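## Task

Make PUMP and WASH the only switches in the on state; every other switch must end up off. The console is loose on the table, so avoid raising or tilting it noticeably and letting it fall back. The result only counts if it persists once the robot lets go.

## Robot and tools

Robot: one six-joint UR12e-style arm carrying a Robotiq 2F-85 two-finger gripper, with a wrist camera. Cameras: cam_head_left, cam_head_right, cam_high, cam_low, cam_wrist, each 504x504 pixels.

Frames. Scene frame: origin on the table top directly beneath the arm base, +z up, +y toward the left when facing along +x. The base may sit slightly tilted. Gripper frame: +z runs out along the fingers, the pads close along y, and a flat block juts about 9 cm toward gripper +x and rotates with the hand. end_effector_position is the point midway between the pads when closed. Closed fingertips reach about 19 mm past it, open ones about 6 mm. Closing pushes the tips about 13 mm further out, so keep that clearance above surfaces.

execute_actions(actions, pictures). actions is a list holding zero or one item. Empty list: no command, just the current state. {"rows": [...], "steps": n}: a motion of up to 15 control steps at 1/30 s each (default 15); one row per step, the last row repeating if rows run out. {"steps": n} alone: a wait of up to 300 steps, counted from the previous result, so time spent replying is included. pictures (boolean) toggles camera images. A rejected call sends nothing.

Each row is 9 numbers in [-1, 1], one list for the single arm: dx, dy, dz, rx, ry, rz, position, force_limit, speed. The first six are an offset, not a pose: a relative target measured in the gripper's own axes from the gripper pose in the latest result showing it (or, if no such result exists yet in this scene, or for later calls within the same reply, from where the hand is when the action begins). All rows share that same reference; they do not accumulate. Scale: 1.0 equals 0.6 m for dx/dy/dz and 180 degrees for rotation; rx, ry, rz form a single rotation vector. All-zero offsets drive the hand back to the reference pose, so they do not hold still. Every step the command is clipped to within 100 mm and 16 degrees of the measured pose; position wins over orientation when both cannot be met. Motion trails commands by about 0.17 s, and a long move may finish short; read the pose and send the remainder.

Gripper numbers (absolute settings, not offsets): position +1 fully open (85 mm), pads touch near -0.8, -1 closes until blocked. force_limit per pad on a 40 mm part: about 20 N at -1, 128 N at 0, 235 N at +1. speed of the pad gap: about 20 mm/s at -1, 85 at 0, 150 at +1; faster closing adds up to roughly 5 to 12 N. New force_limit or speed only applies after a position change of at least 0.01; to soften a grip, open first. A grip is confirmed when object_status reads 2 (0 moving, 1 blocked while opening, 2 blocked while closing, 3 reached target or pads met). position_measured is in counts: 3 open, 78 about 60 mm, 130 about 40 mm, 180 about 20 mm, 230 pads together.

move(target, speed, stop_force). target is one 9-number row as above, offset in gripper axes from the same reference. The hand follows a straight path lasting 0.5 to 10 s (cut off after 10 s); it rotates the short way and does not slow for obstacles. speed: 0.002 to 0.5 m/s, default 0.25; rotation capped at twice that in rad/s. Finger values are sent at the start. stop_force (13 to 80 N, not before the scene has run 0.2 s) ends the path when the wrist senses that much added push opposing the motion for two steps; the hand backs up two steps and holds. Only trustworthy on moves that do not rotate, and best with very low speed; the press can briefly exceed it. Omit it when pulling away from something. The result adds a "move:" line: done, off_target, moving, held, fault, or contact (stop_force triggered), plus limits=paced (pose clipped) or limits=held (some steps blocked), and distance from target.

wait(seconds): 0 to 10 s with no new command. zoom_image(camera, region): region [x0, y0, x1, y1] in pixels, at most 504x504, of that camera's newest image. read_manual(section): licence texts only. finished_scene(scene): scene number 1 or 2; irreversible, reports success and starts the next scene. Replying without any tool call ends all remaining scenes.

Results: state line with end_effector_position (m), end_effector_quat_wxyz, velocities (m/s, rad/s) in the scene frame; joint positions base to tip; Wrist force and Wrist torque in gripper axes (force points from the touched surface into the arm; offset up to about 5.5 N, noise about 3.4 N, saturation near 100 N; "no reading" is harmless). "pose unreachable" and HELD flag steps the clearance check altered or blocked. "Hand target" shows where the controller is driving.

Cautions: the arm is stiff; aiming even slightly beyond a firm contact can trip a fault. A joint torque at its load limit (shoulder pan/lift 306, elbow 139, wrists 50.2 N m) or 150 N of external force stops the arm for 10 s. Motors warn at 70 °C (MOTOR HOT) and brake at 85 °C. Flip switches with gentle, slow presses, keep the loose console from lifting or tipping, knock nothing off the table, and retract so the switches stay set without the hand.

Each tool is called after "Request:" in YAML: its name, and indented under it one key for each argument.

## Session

Request:
execute_actions:
  actions: []

Scene clock: 0.00 s of 8100.00 s.
end_effector_position=(+0.8607, -0.1073, +0.2725) position_measured=3 object_status=3 end_effector_quat_wxyz=(-0.137, -0.247, +0.949, +0.138) end_effector_velocity=(+0.000, +0.001, +0.001) end_effector_angular_velocity=(+0.001, -0.001, -0.000)
Joint positions: [-0.324 -1.021  1.421 -1.579 -1.493 -0.882]
Joint velocities: [ 0.001 -0.001 -0.     0.     0.001  0.001]
Wrist force (N, on the end effector, along its own x y z axes, offset not removed): no reading
Wrist torque (N m, same axes, about the end effector's origin, offset not removed): no reading
Hand target: +0.861, -0.107, +0.272; -0.137, -0.247, +0.949, +0.138

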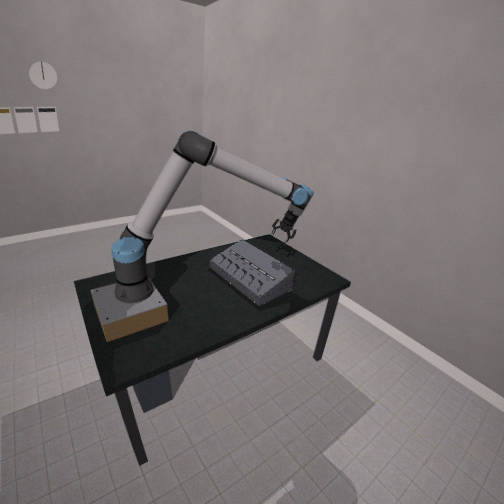

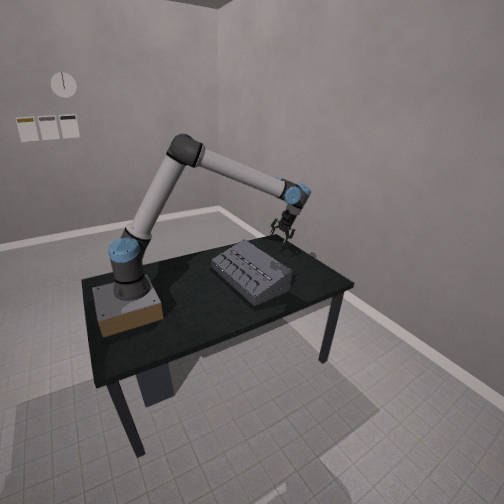

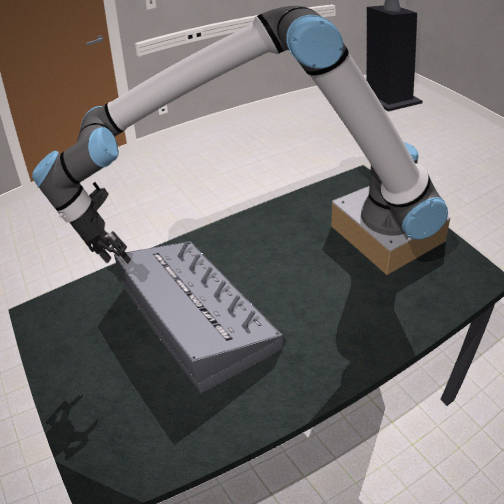

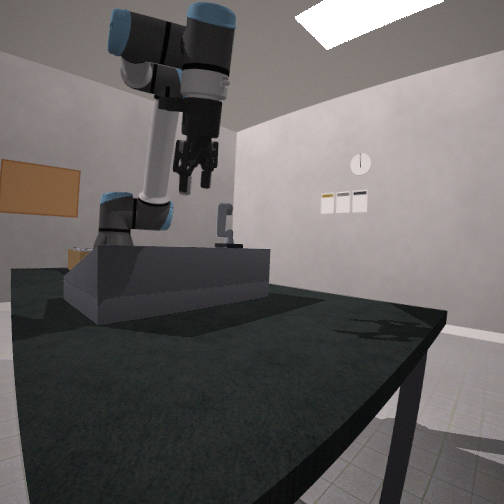

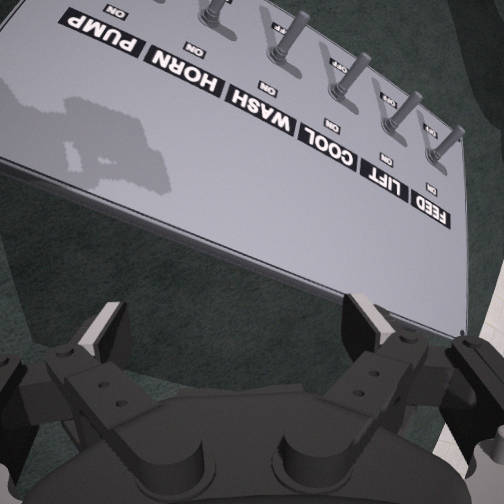

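Request:
move:
  target: [0.467,0.167,0.157,0.119,0.12,-0.824,-1,0,0]
  speed: 0.4

Scene clock: 13.57 s of 8100.00 s.
end_effector_position=(+0.5511, -0.1464, +0.2716) position_measured=232 object_status=3 end_effector_quat_wxyz=(+0.001, +1.000, -0.000, +0.000) end_effector_velocity=(-0.001, -0.000, +0.000) end_effector_angular_velocity=(+0.004, -0.003, +0.009)
Joint positions: [-0.546 -1.633  2.258 -2.188 -1.562 -3.718]
Joint velocities: [-0.004 -0.003  0.002  0.     0.005 -0.013]
Wrist force (N, on the end effector, along its own x y z axes, offset not removed): [0.7 1.9 -1.8]
Wrist torque (N m, same axes, about the end effector's origin, offset not removed): [0.47 -0.28 -0.12]
Hand target: +0.551, -0.146, +0.272; +0.001, +1.000, +0.000, +0.000
Off the commanded pose: 0.001 m, 0 deg.
After step 90, 6.67 s passed at rest.
move: done

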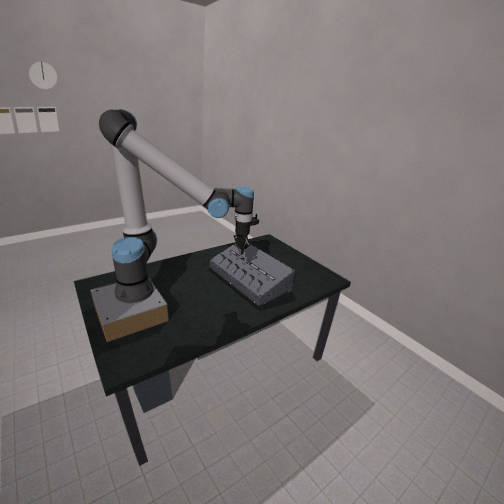

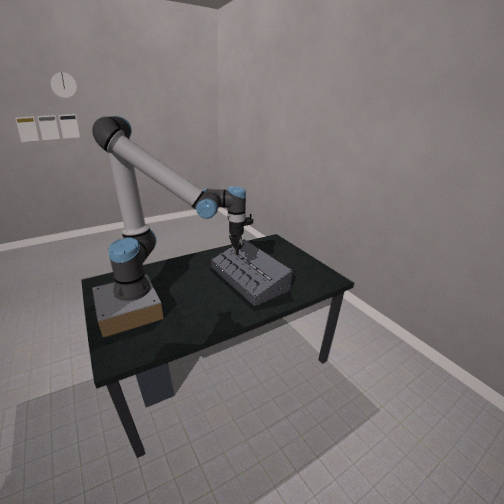

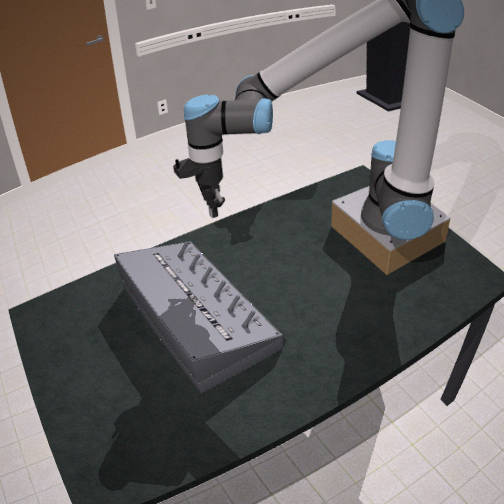

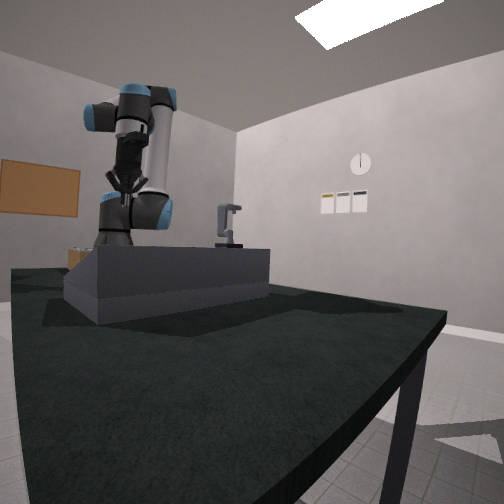

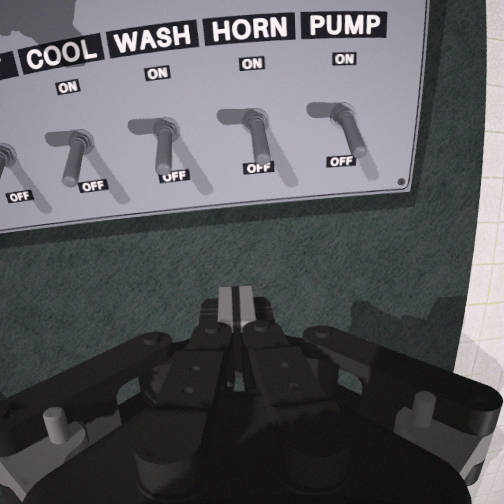

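Request:
move:
  target: [-0.02,-0.08,0.2,0,0,-0.028,-1,0,0]
  speed: 0.2

Request:
zoom_image:
  camera: "cam_high"
  region: [130, 200, 300, 370]

Scene clock: 20.57 s of 8100.00 s.
end_effector_position=(+0.5392, -0.0986, +0.1519) position_measured=232 object_status=3 end_effector_quat_wxyz=(+0.001, +0.999, +0.044, -0.000) end_effector_velocity=(+0.000, +0.001, -0.002) end_effector_angular_velocity=(-0.001, +0.000, +0.000)
Joint positions: [-0.479 -1.486  2.399 -2.477 -1.562 -3.739]
Joint velocities: [ 0.002  0.005  0.001 -0.006 -0.001  0.002]
Wrist force (N, on the end effector, along its own x y z axes, offset not removed): [0.3 -6.1 5.0]
Wrist torque (N m, same axes, about the end effector's origin, offset not removed): [-1.00 -0.02 -0.32]
Hand target: +0.539, -0.099, +0.152; +0.001, +0.999, +0.044, +0.000
Off the commanded pose: 0.000 m, 0 deg.
After step 90, 2.80 s passed at rest.
move: done

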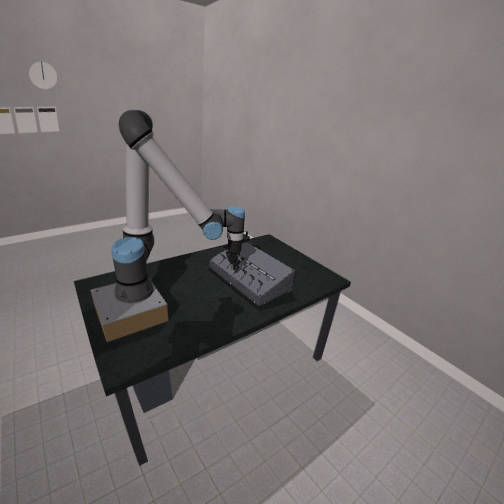

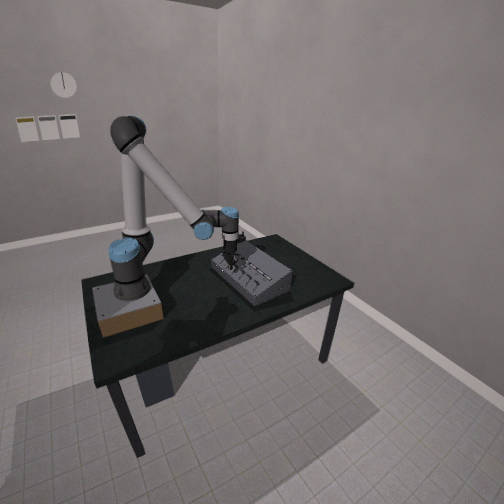

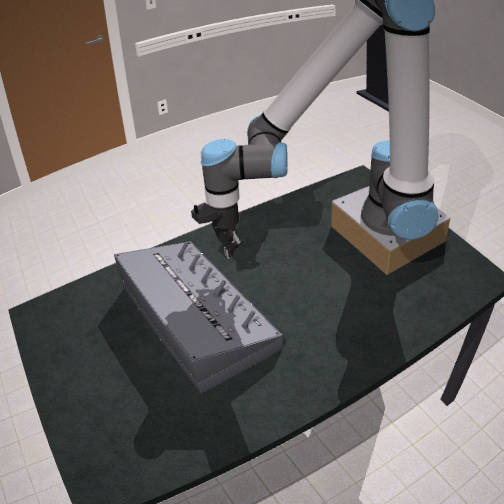

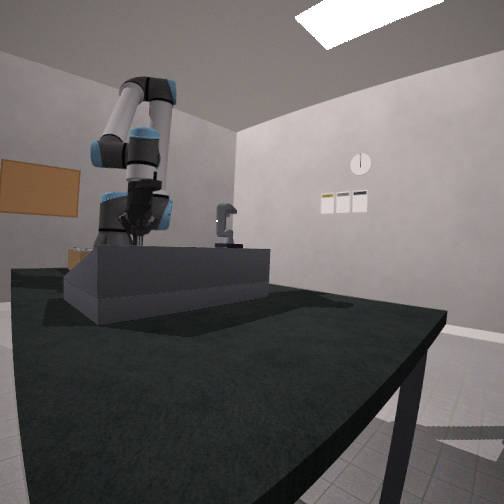

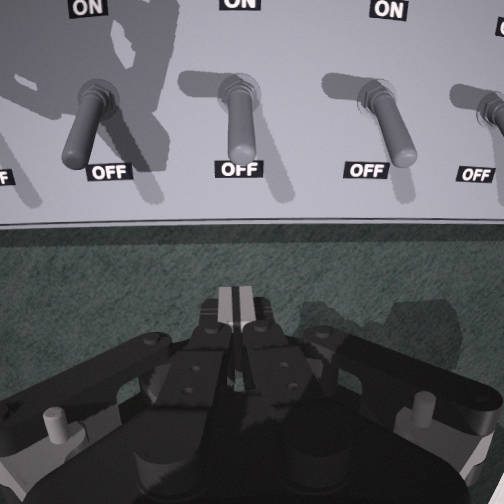

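Region (130, 200, 300, 370) of cam_high's 504x504 image, scaled by 2.965, with more detail than that image has.

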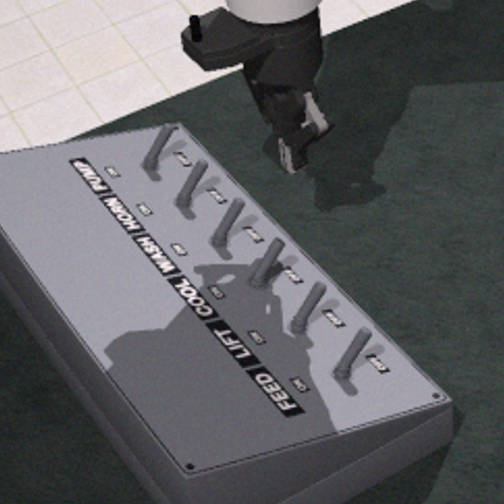

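All off, similar geometry.

Request:
move:
  target: [0.065,0.004,0.06,0,0,0,-1,0,0]
  speed: 0.08

Scene clock: 25.40 s of 8100.00 s.
end_effector_position=(+0.5781, -0.0977, +0.1162) position_measured=232 object_status=3 end_effector_quat_wxyz=(+0.001, +0.999, +0.044, +0.000) end_effector_velocity=(+0.002, -0.000, -0.001) end_effector_angular_velocity=(-0.001, +0.000, +0.002)
Joint positions: [-0.443 -1.363  2.351 -2.552 -1.562 -3.703]
Joint velocities: [ 0.002  0.004 -0.002 -0.003 -0.001 -0.   ]
Wrist force (N, on the end effector, along its own x y z axes, offset not removed): [-3.9 2.3 -3.5]
Wrist torque (N m, same axes, about the end effector's origin, offset not removed): [0.61 0.72 -0.23]
Hand target: +0.578, -0.098, +0.116; +0.001, +0.999, +0.044, -0.000
Off the commanded pose: 0.000 m, 0 deg.
After step 90, 0.73 s passed at rest.
move: done

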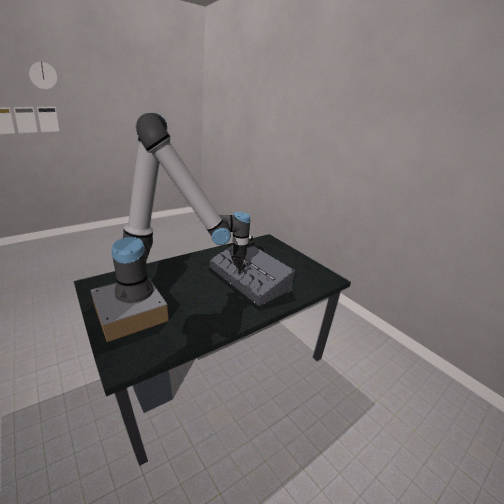

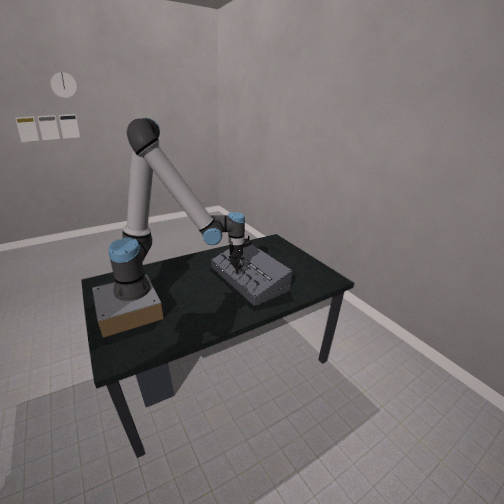

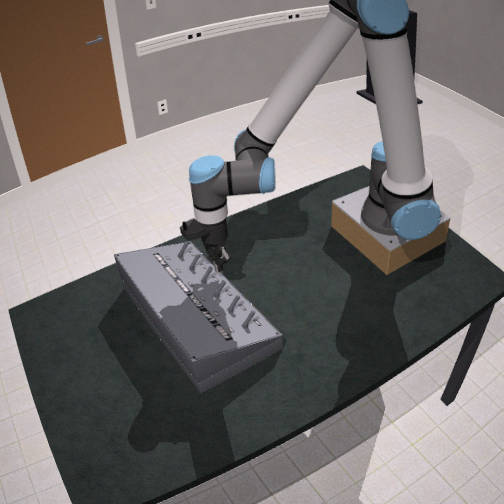

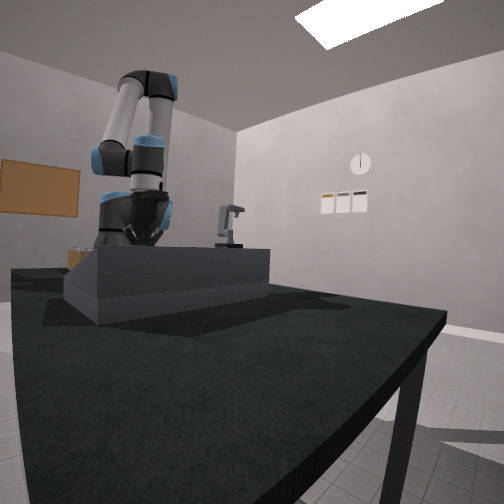

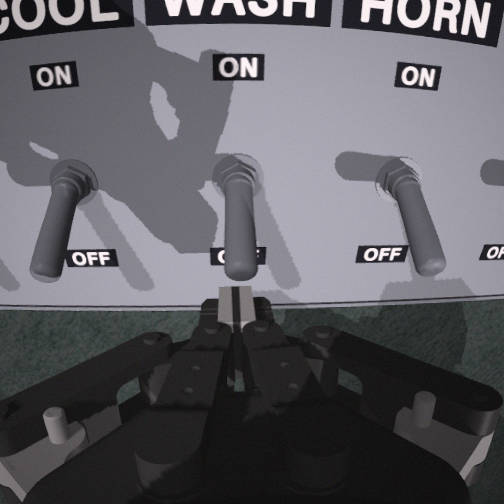

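Request:
move:
  target: [0.05,0.002,-0.012,0,0,0,-1,0,0]
  speed: 0.015
  stop_force: 25

Request:
move:
  target: [-0.06,0,0.012,0,0,0,-1,0,0]
  speed: 0.06

Request:
move:
  target: [0,0.24,0,0,0,0,-1,0,0]
  speed: 0.1

Scene clock: 36.07 s of 8100.00 s.
end_effector_position=(+0.6079, -0.0963, +0.1234) position_measured=232 object_status=3 end_effector_quat_wxyz=(+0.001, +0.999, +0.044, +0.000) end_effector_velocity=(+0.002, -0.001, +0.001) end_effector_angular_velocity=(+0.000, +0.000, -0.002)
Joint positions: [-0.418 -1.337  2.293 -2.52  -1.562 -3.678]
Joint velocities: [ 0.     0.002 -0.004  0.003  0.     0.003]
Wrist force (N, on the end effector, along its own x y z axes, offset not removed): [3.0 -1.3 0.0]
Wrist torque (N m, same axes, about the end effector's origin, offset not removed): [0.00 -0.44 -0.02]
Hand target: +0.608, -0.096, +0.123; +0.001, +0.999, +0.044, +0.000
Off the commanded pose: 0.000 m, 0 deg.
After step 90, 5.37 s passed at rest.
move: done

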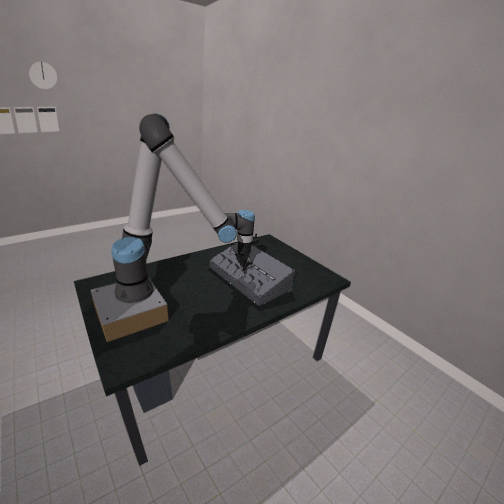

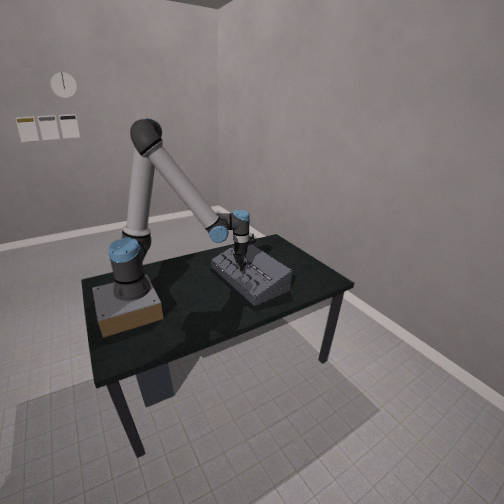

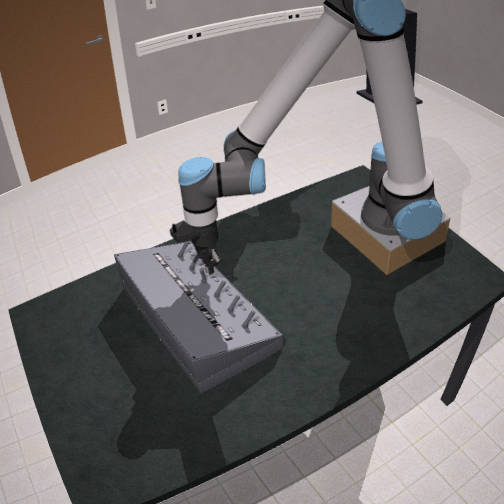

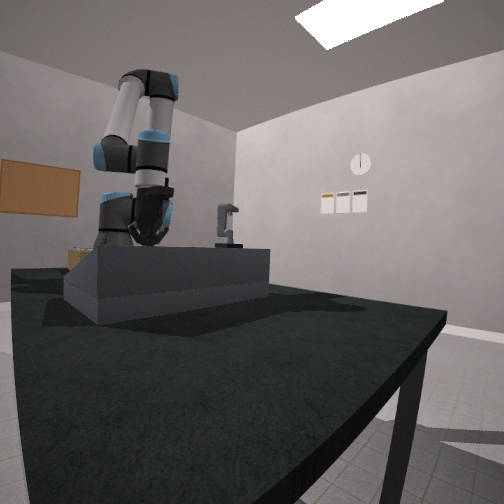

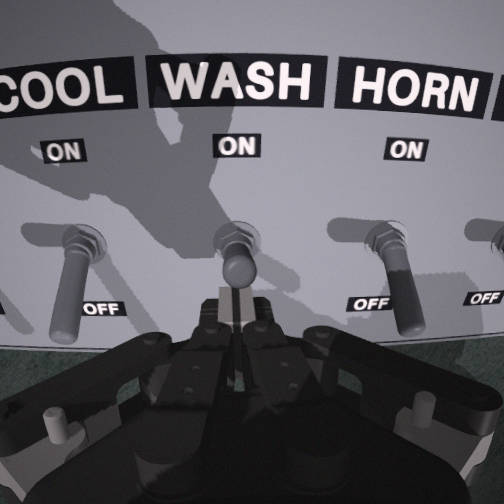

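Scene clock: 37.10 s of 8100.00 s.
end_effector_position=(+0.5722, -0.0994, +0.1162) position_measured=232 object_status=3 end_effector_quat_wxyz=(+0.001, +0.999, +0.044, -0.000) end_effector_velocity=(-0.002, -0.000, -0.000) end_effector_angular_velocity=(-0.001, +0.001, +0.000)
Joint positions: [-0.45  -1.37   2.361 -2.555 -1.562 -3.71 ]
Joint velocities: [-0.001 -0.002  0.004 -0.002 -0.001 -0.001]
Wrist force (N, on the end effector, along its own x y z axes, offset not removed): [-0.1 7.9 0.0]
Wrist torque (N m, same axes, about the end effector's origin, offset not removed): [1.56 -0.04 -0.14]
Hand target: +0.572, -0.099, +0.116; +0.001, +0.999, +0.044, +0.000
Off the commanded pose: 0.000 m, 0 deg.
move: done

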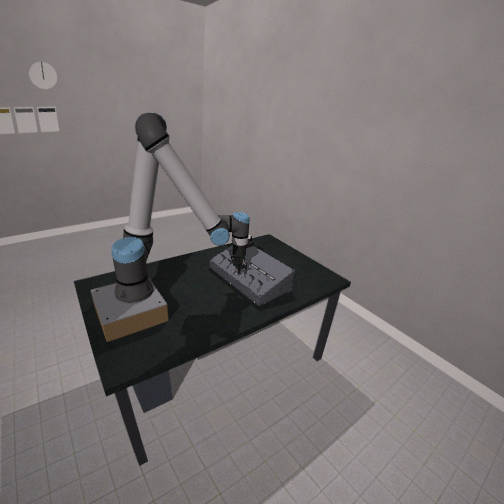

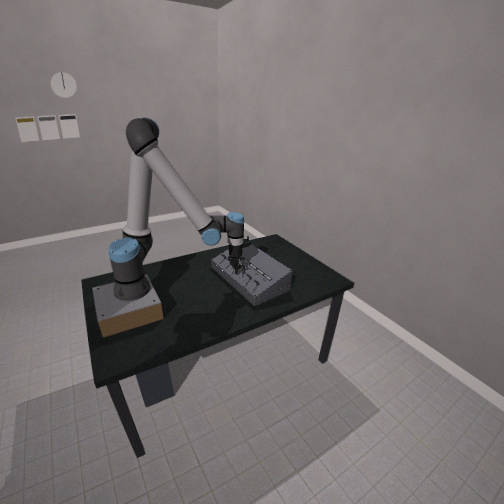

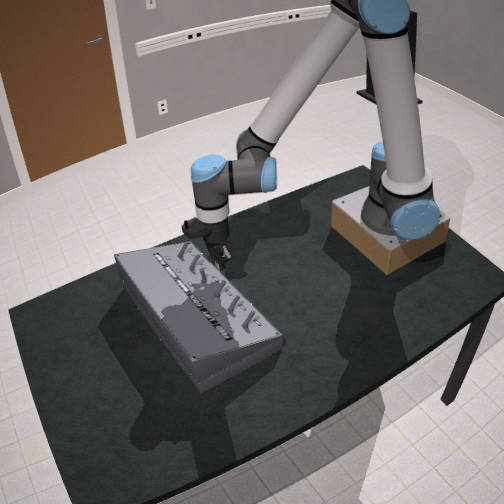

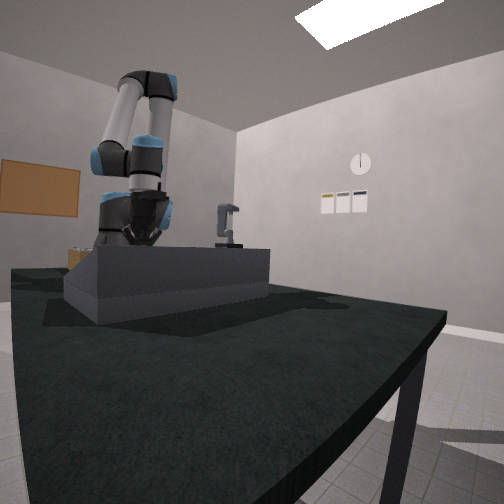

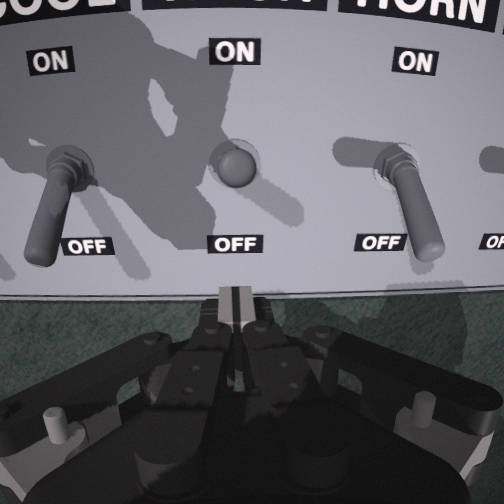

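Scene clock: 39.00 s of 8100.00 s.
end_effector_position=(+0.5847, -0.2425, +0.1164) position_measured=232 object_status=3 end_effector_quat_wxyz=(+0.001, +0.999, +0.044, -0.000) end_effector_velocity=(+0.000, -0.002, -0.000) end_effector_angular_velocity=(+0.000, +0.000, +0.001)
Joint positions: [-0.644 -1.299  2.262 -2.526 -1.563 -3.904]
Joint velocities: [-0.002  0.002 -0.002  0.    -0.    -0.003]
Wrist force (N, on the end effector, along its own x y z axes, offset not removed): [2.6 -1.7 4.0]
Wrist torque (N m, same axes, about the end effector's origin, offset not removed): [-0.17 -0.50 0.04]
Hand target: +0.585, -0.243, +0.116; +0.001, +0.999, +0.044, -0.000
Off the commanded pose: 0.000 m, 0 deg.
move: done

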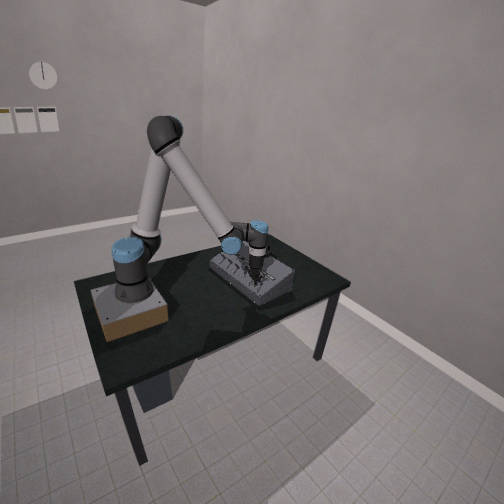

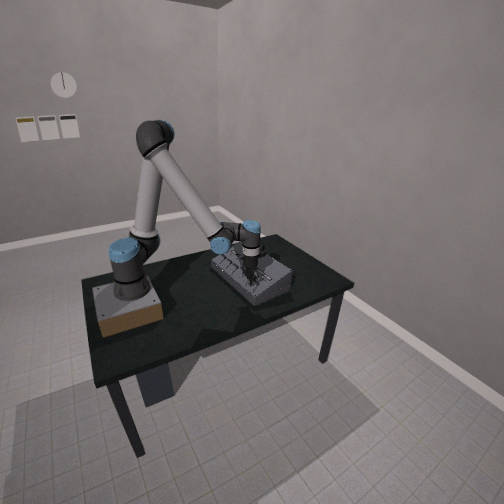

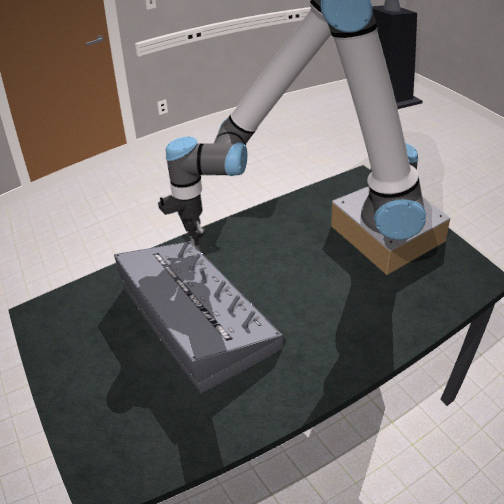

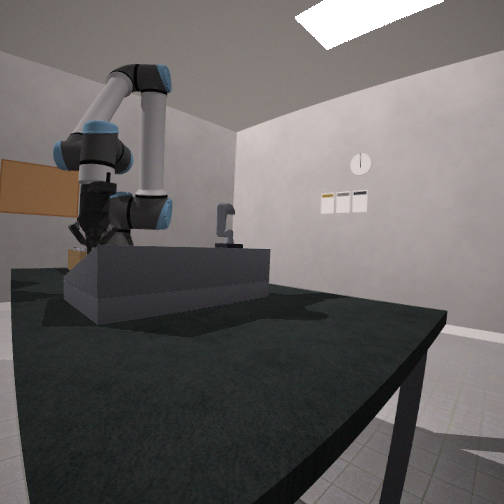

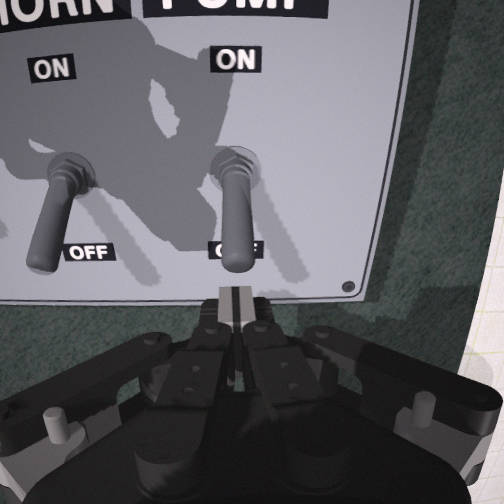

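Request:
move:
  target: [0.054,0,-0.012,0,0,0,-1,0,0]
  speed: 0.015
  stop_force: 25

Request:
move:
  target: [-0.06,0,-0.05,0,0,0,-1,0,0]
  speed: 0.08

Scene clock: 46.10 s of 8100.00 s.
end_effector_position=(+0.6168, -0.2397, +0.1236) position_measured=232 object_status=3 end_effector_quat_wxyz=(+0.001, +0.999, +0.044, -0.000) end_effector_velocity=(+0.002, -0.000, +0.000) end_effector_angular_velocity=(-0.000, +0.001, -0.000)
Joint positions: [-0.61  -1.275  2.205 -2.493 -1.563 -3.87 ]
Joint velocities: [ 0.002  0.002 -0.004  0.002 -0.     0.002]
Wrist force (N, on the end effector, along its own x y z axes, offset not removed): [-4.0 -1.8 -3.6]
Wrist torque (N m, same axes, about the end effector's origin, offset not removed): [-0.29 0.78 0.05]
Hand target: +0.617, -0.240, +0.124; +0.001, +0.999, +0.044, -0.000
Off the commanded pose: 0.000 m, 0 deg.
After step 90, 1.63 s passed at rest.
move: done

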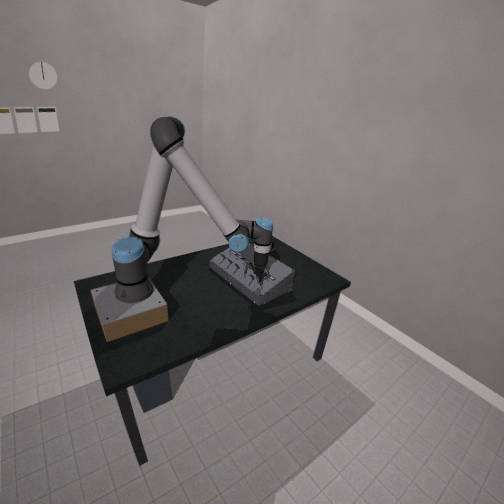

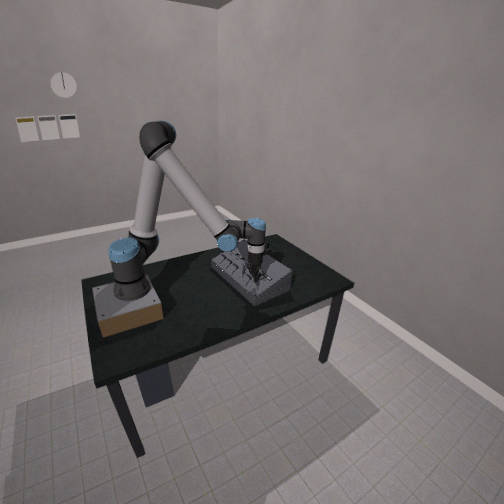

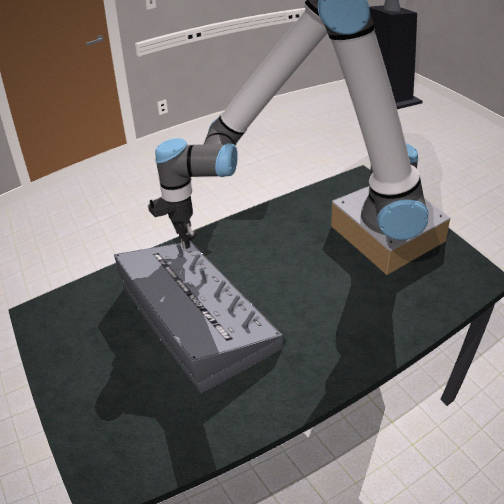

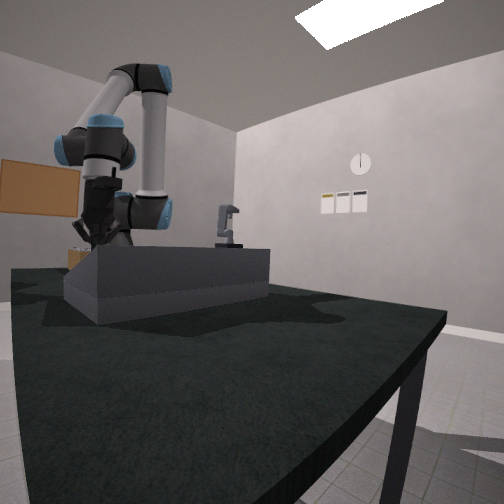

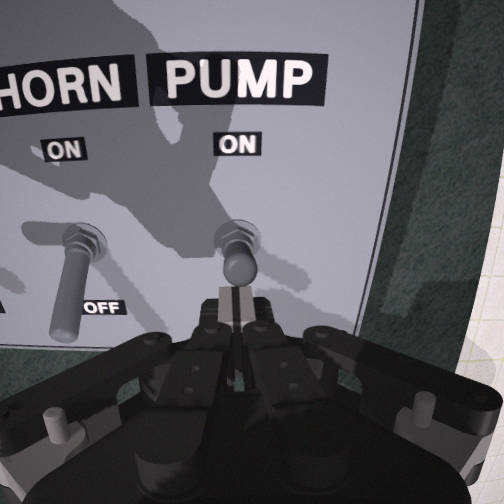

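Scene clock: 47.13 s of 8100.00 s.
end_effector_position=(+0.5811, -0.2428, +0.1533) position_measured=232 object_status=3 end_effector_quat_wxyz=(+0.001, +0.999, +0.044, -0.000) end_effector_velocity=(-0.001, -0.000, +0.002) end_effector_angular_velocity=(+0.000, -0.001, +0.000)
Joint positions: [-0.649 -1.365  2.249 -2.446 -1.563 -3.909]
Joint velocities: [-0.002 -0.005  0.002  0.003  0.001 -0.002]
Wrist force (N, on the end effector, along its own x y z axes, offset not removed): [2.5 3.5 3.7]
Wrist torque (N m, same axes, about the end effector's origin, offset not removed): [0.84 -0.59 0.16]
Hand target: +0.581, -0.243, +0.153; +0.001, +0.999, +0.044, -0.000
Off the commanded pose: 0.000 m, 0 deg.
move: done

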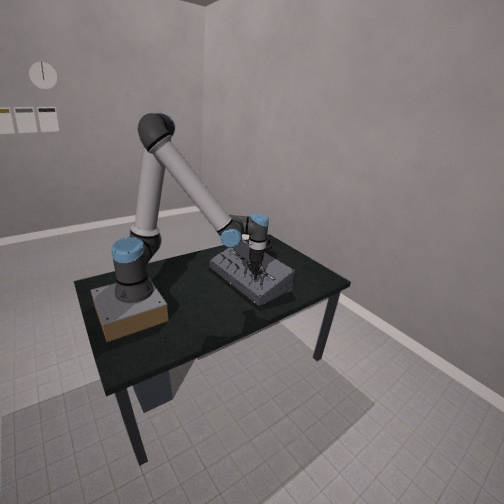

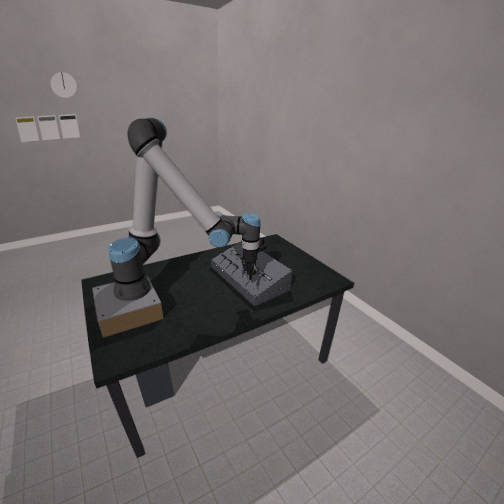

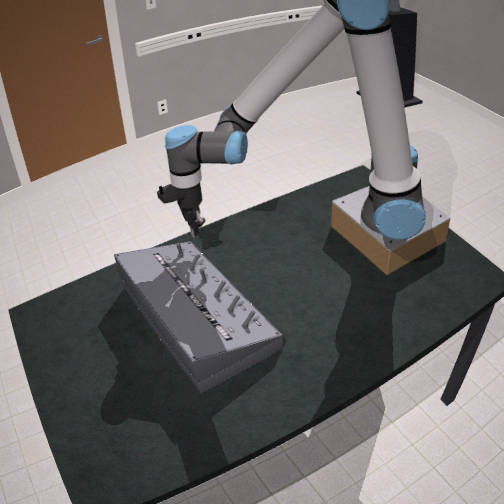

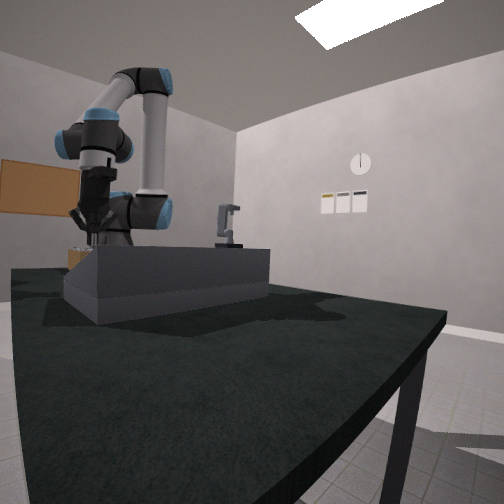

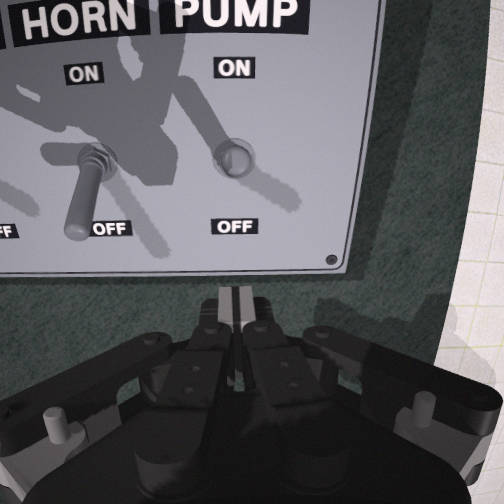

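Request:
finished_scene:
  scene: 2

The scene is finished: the task was done.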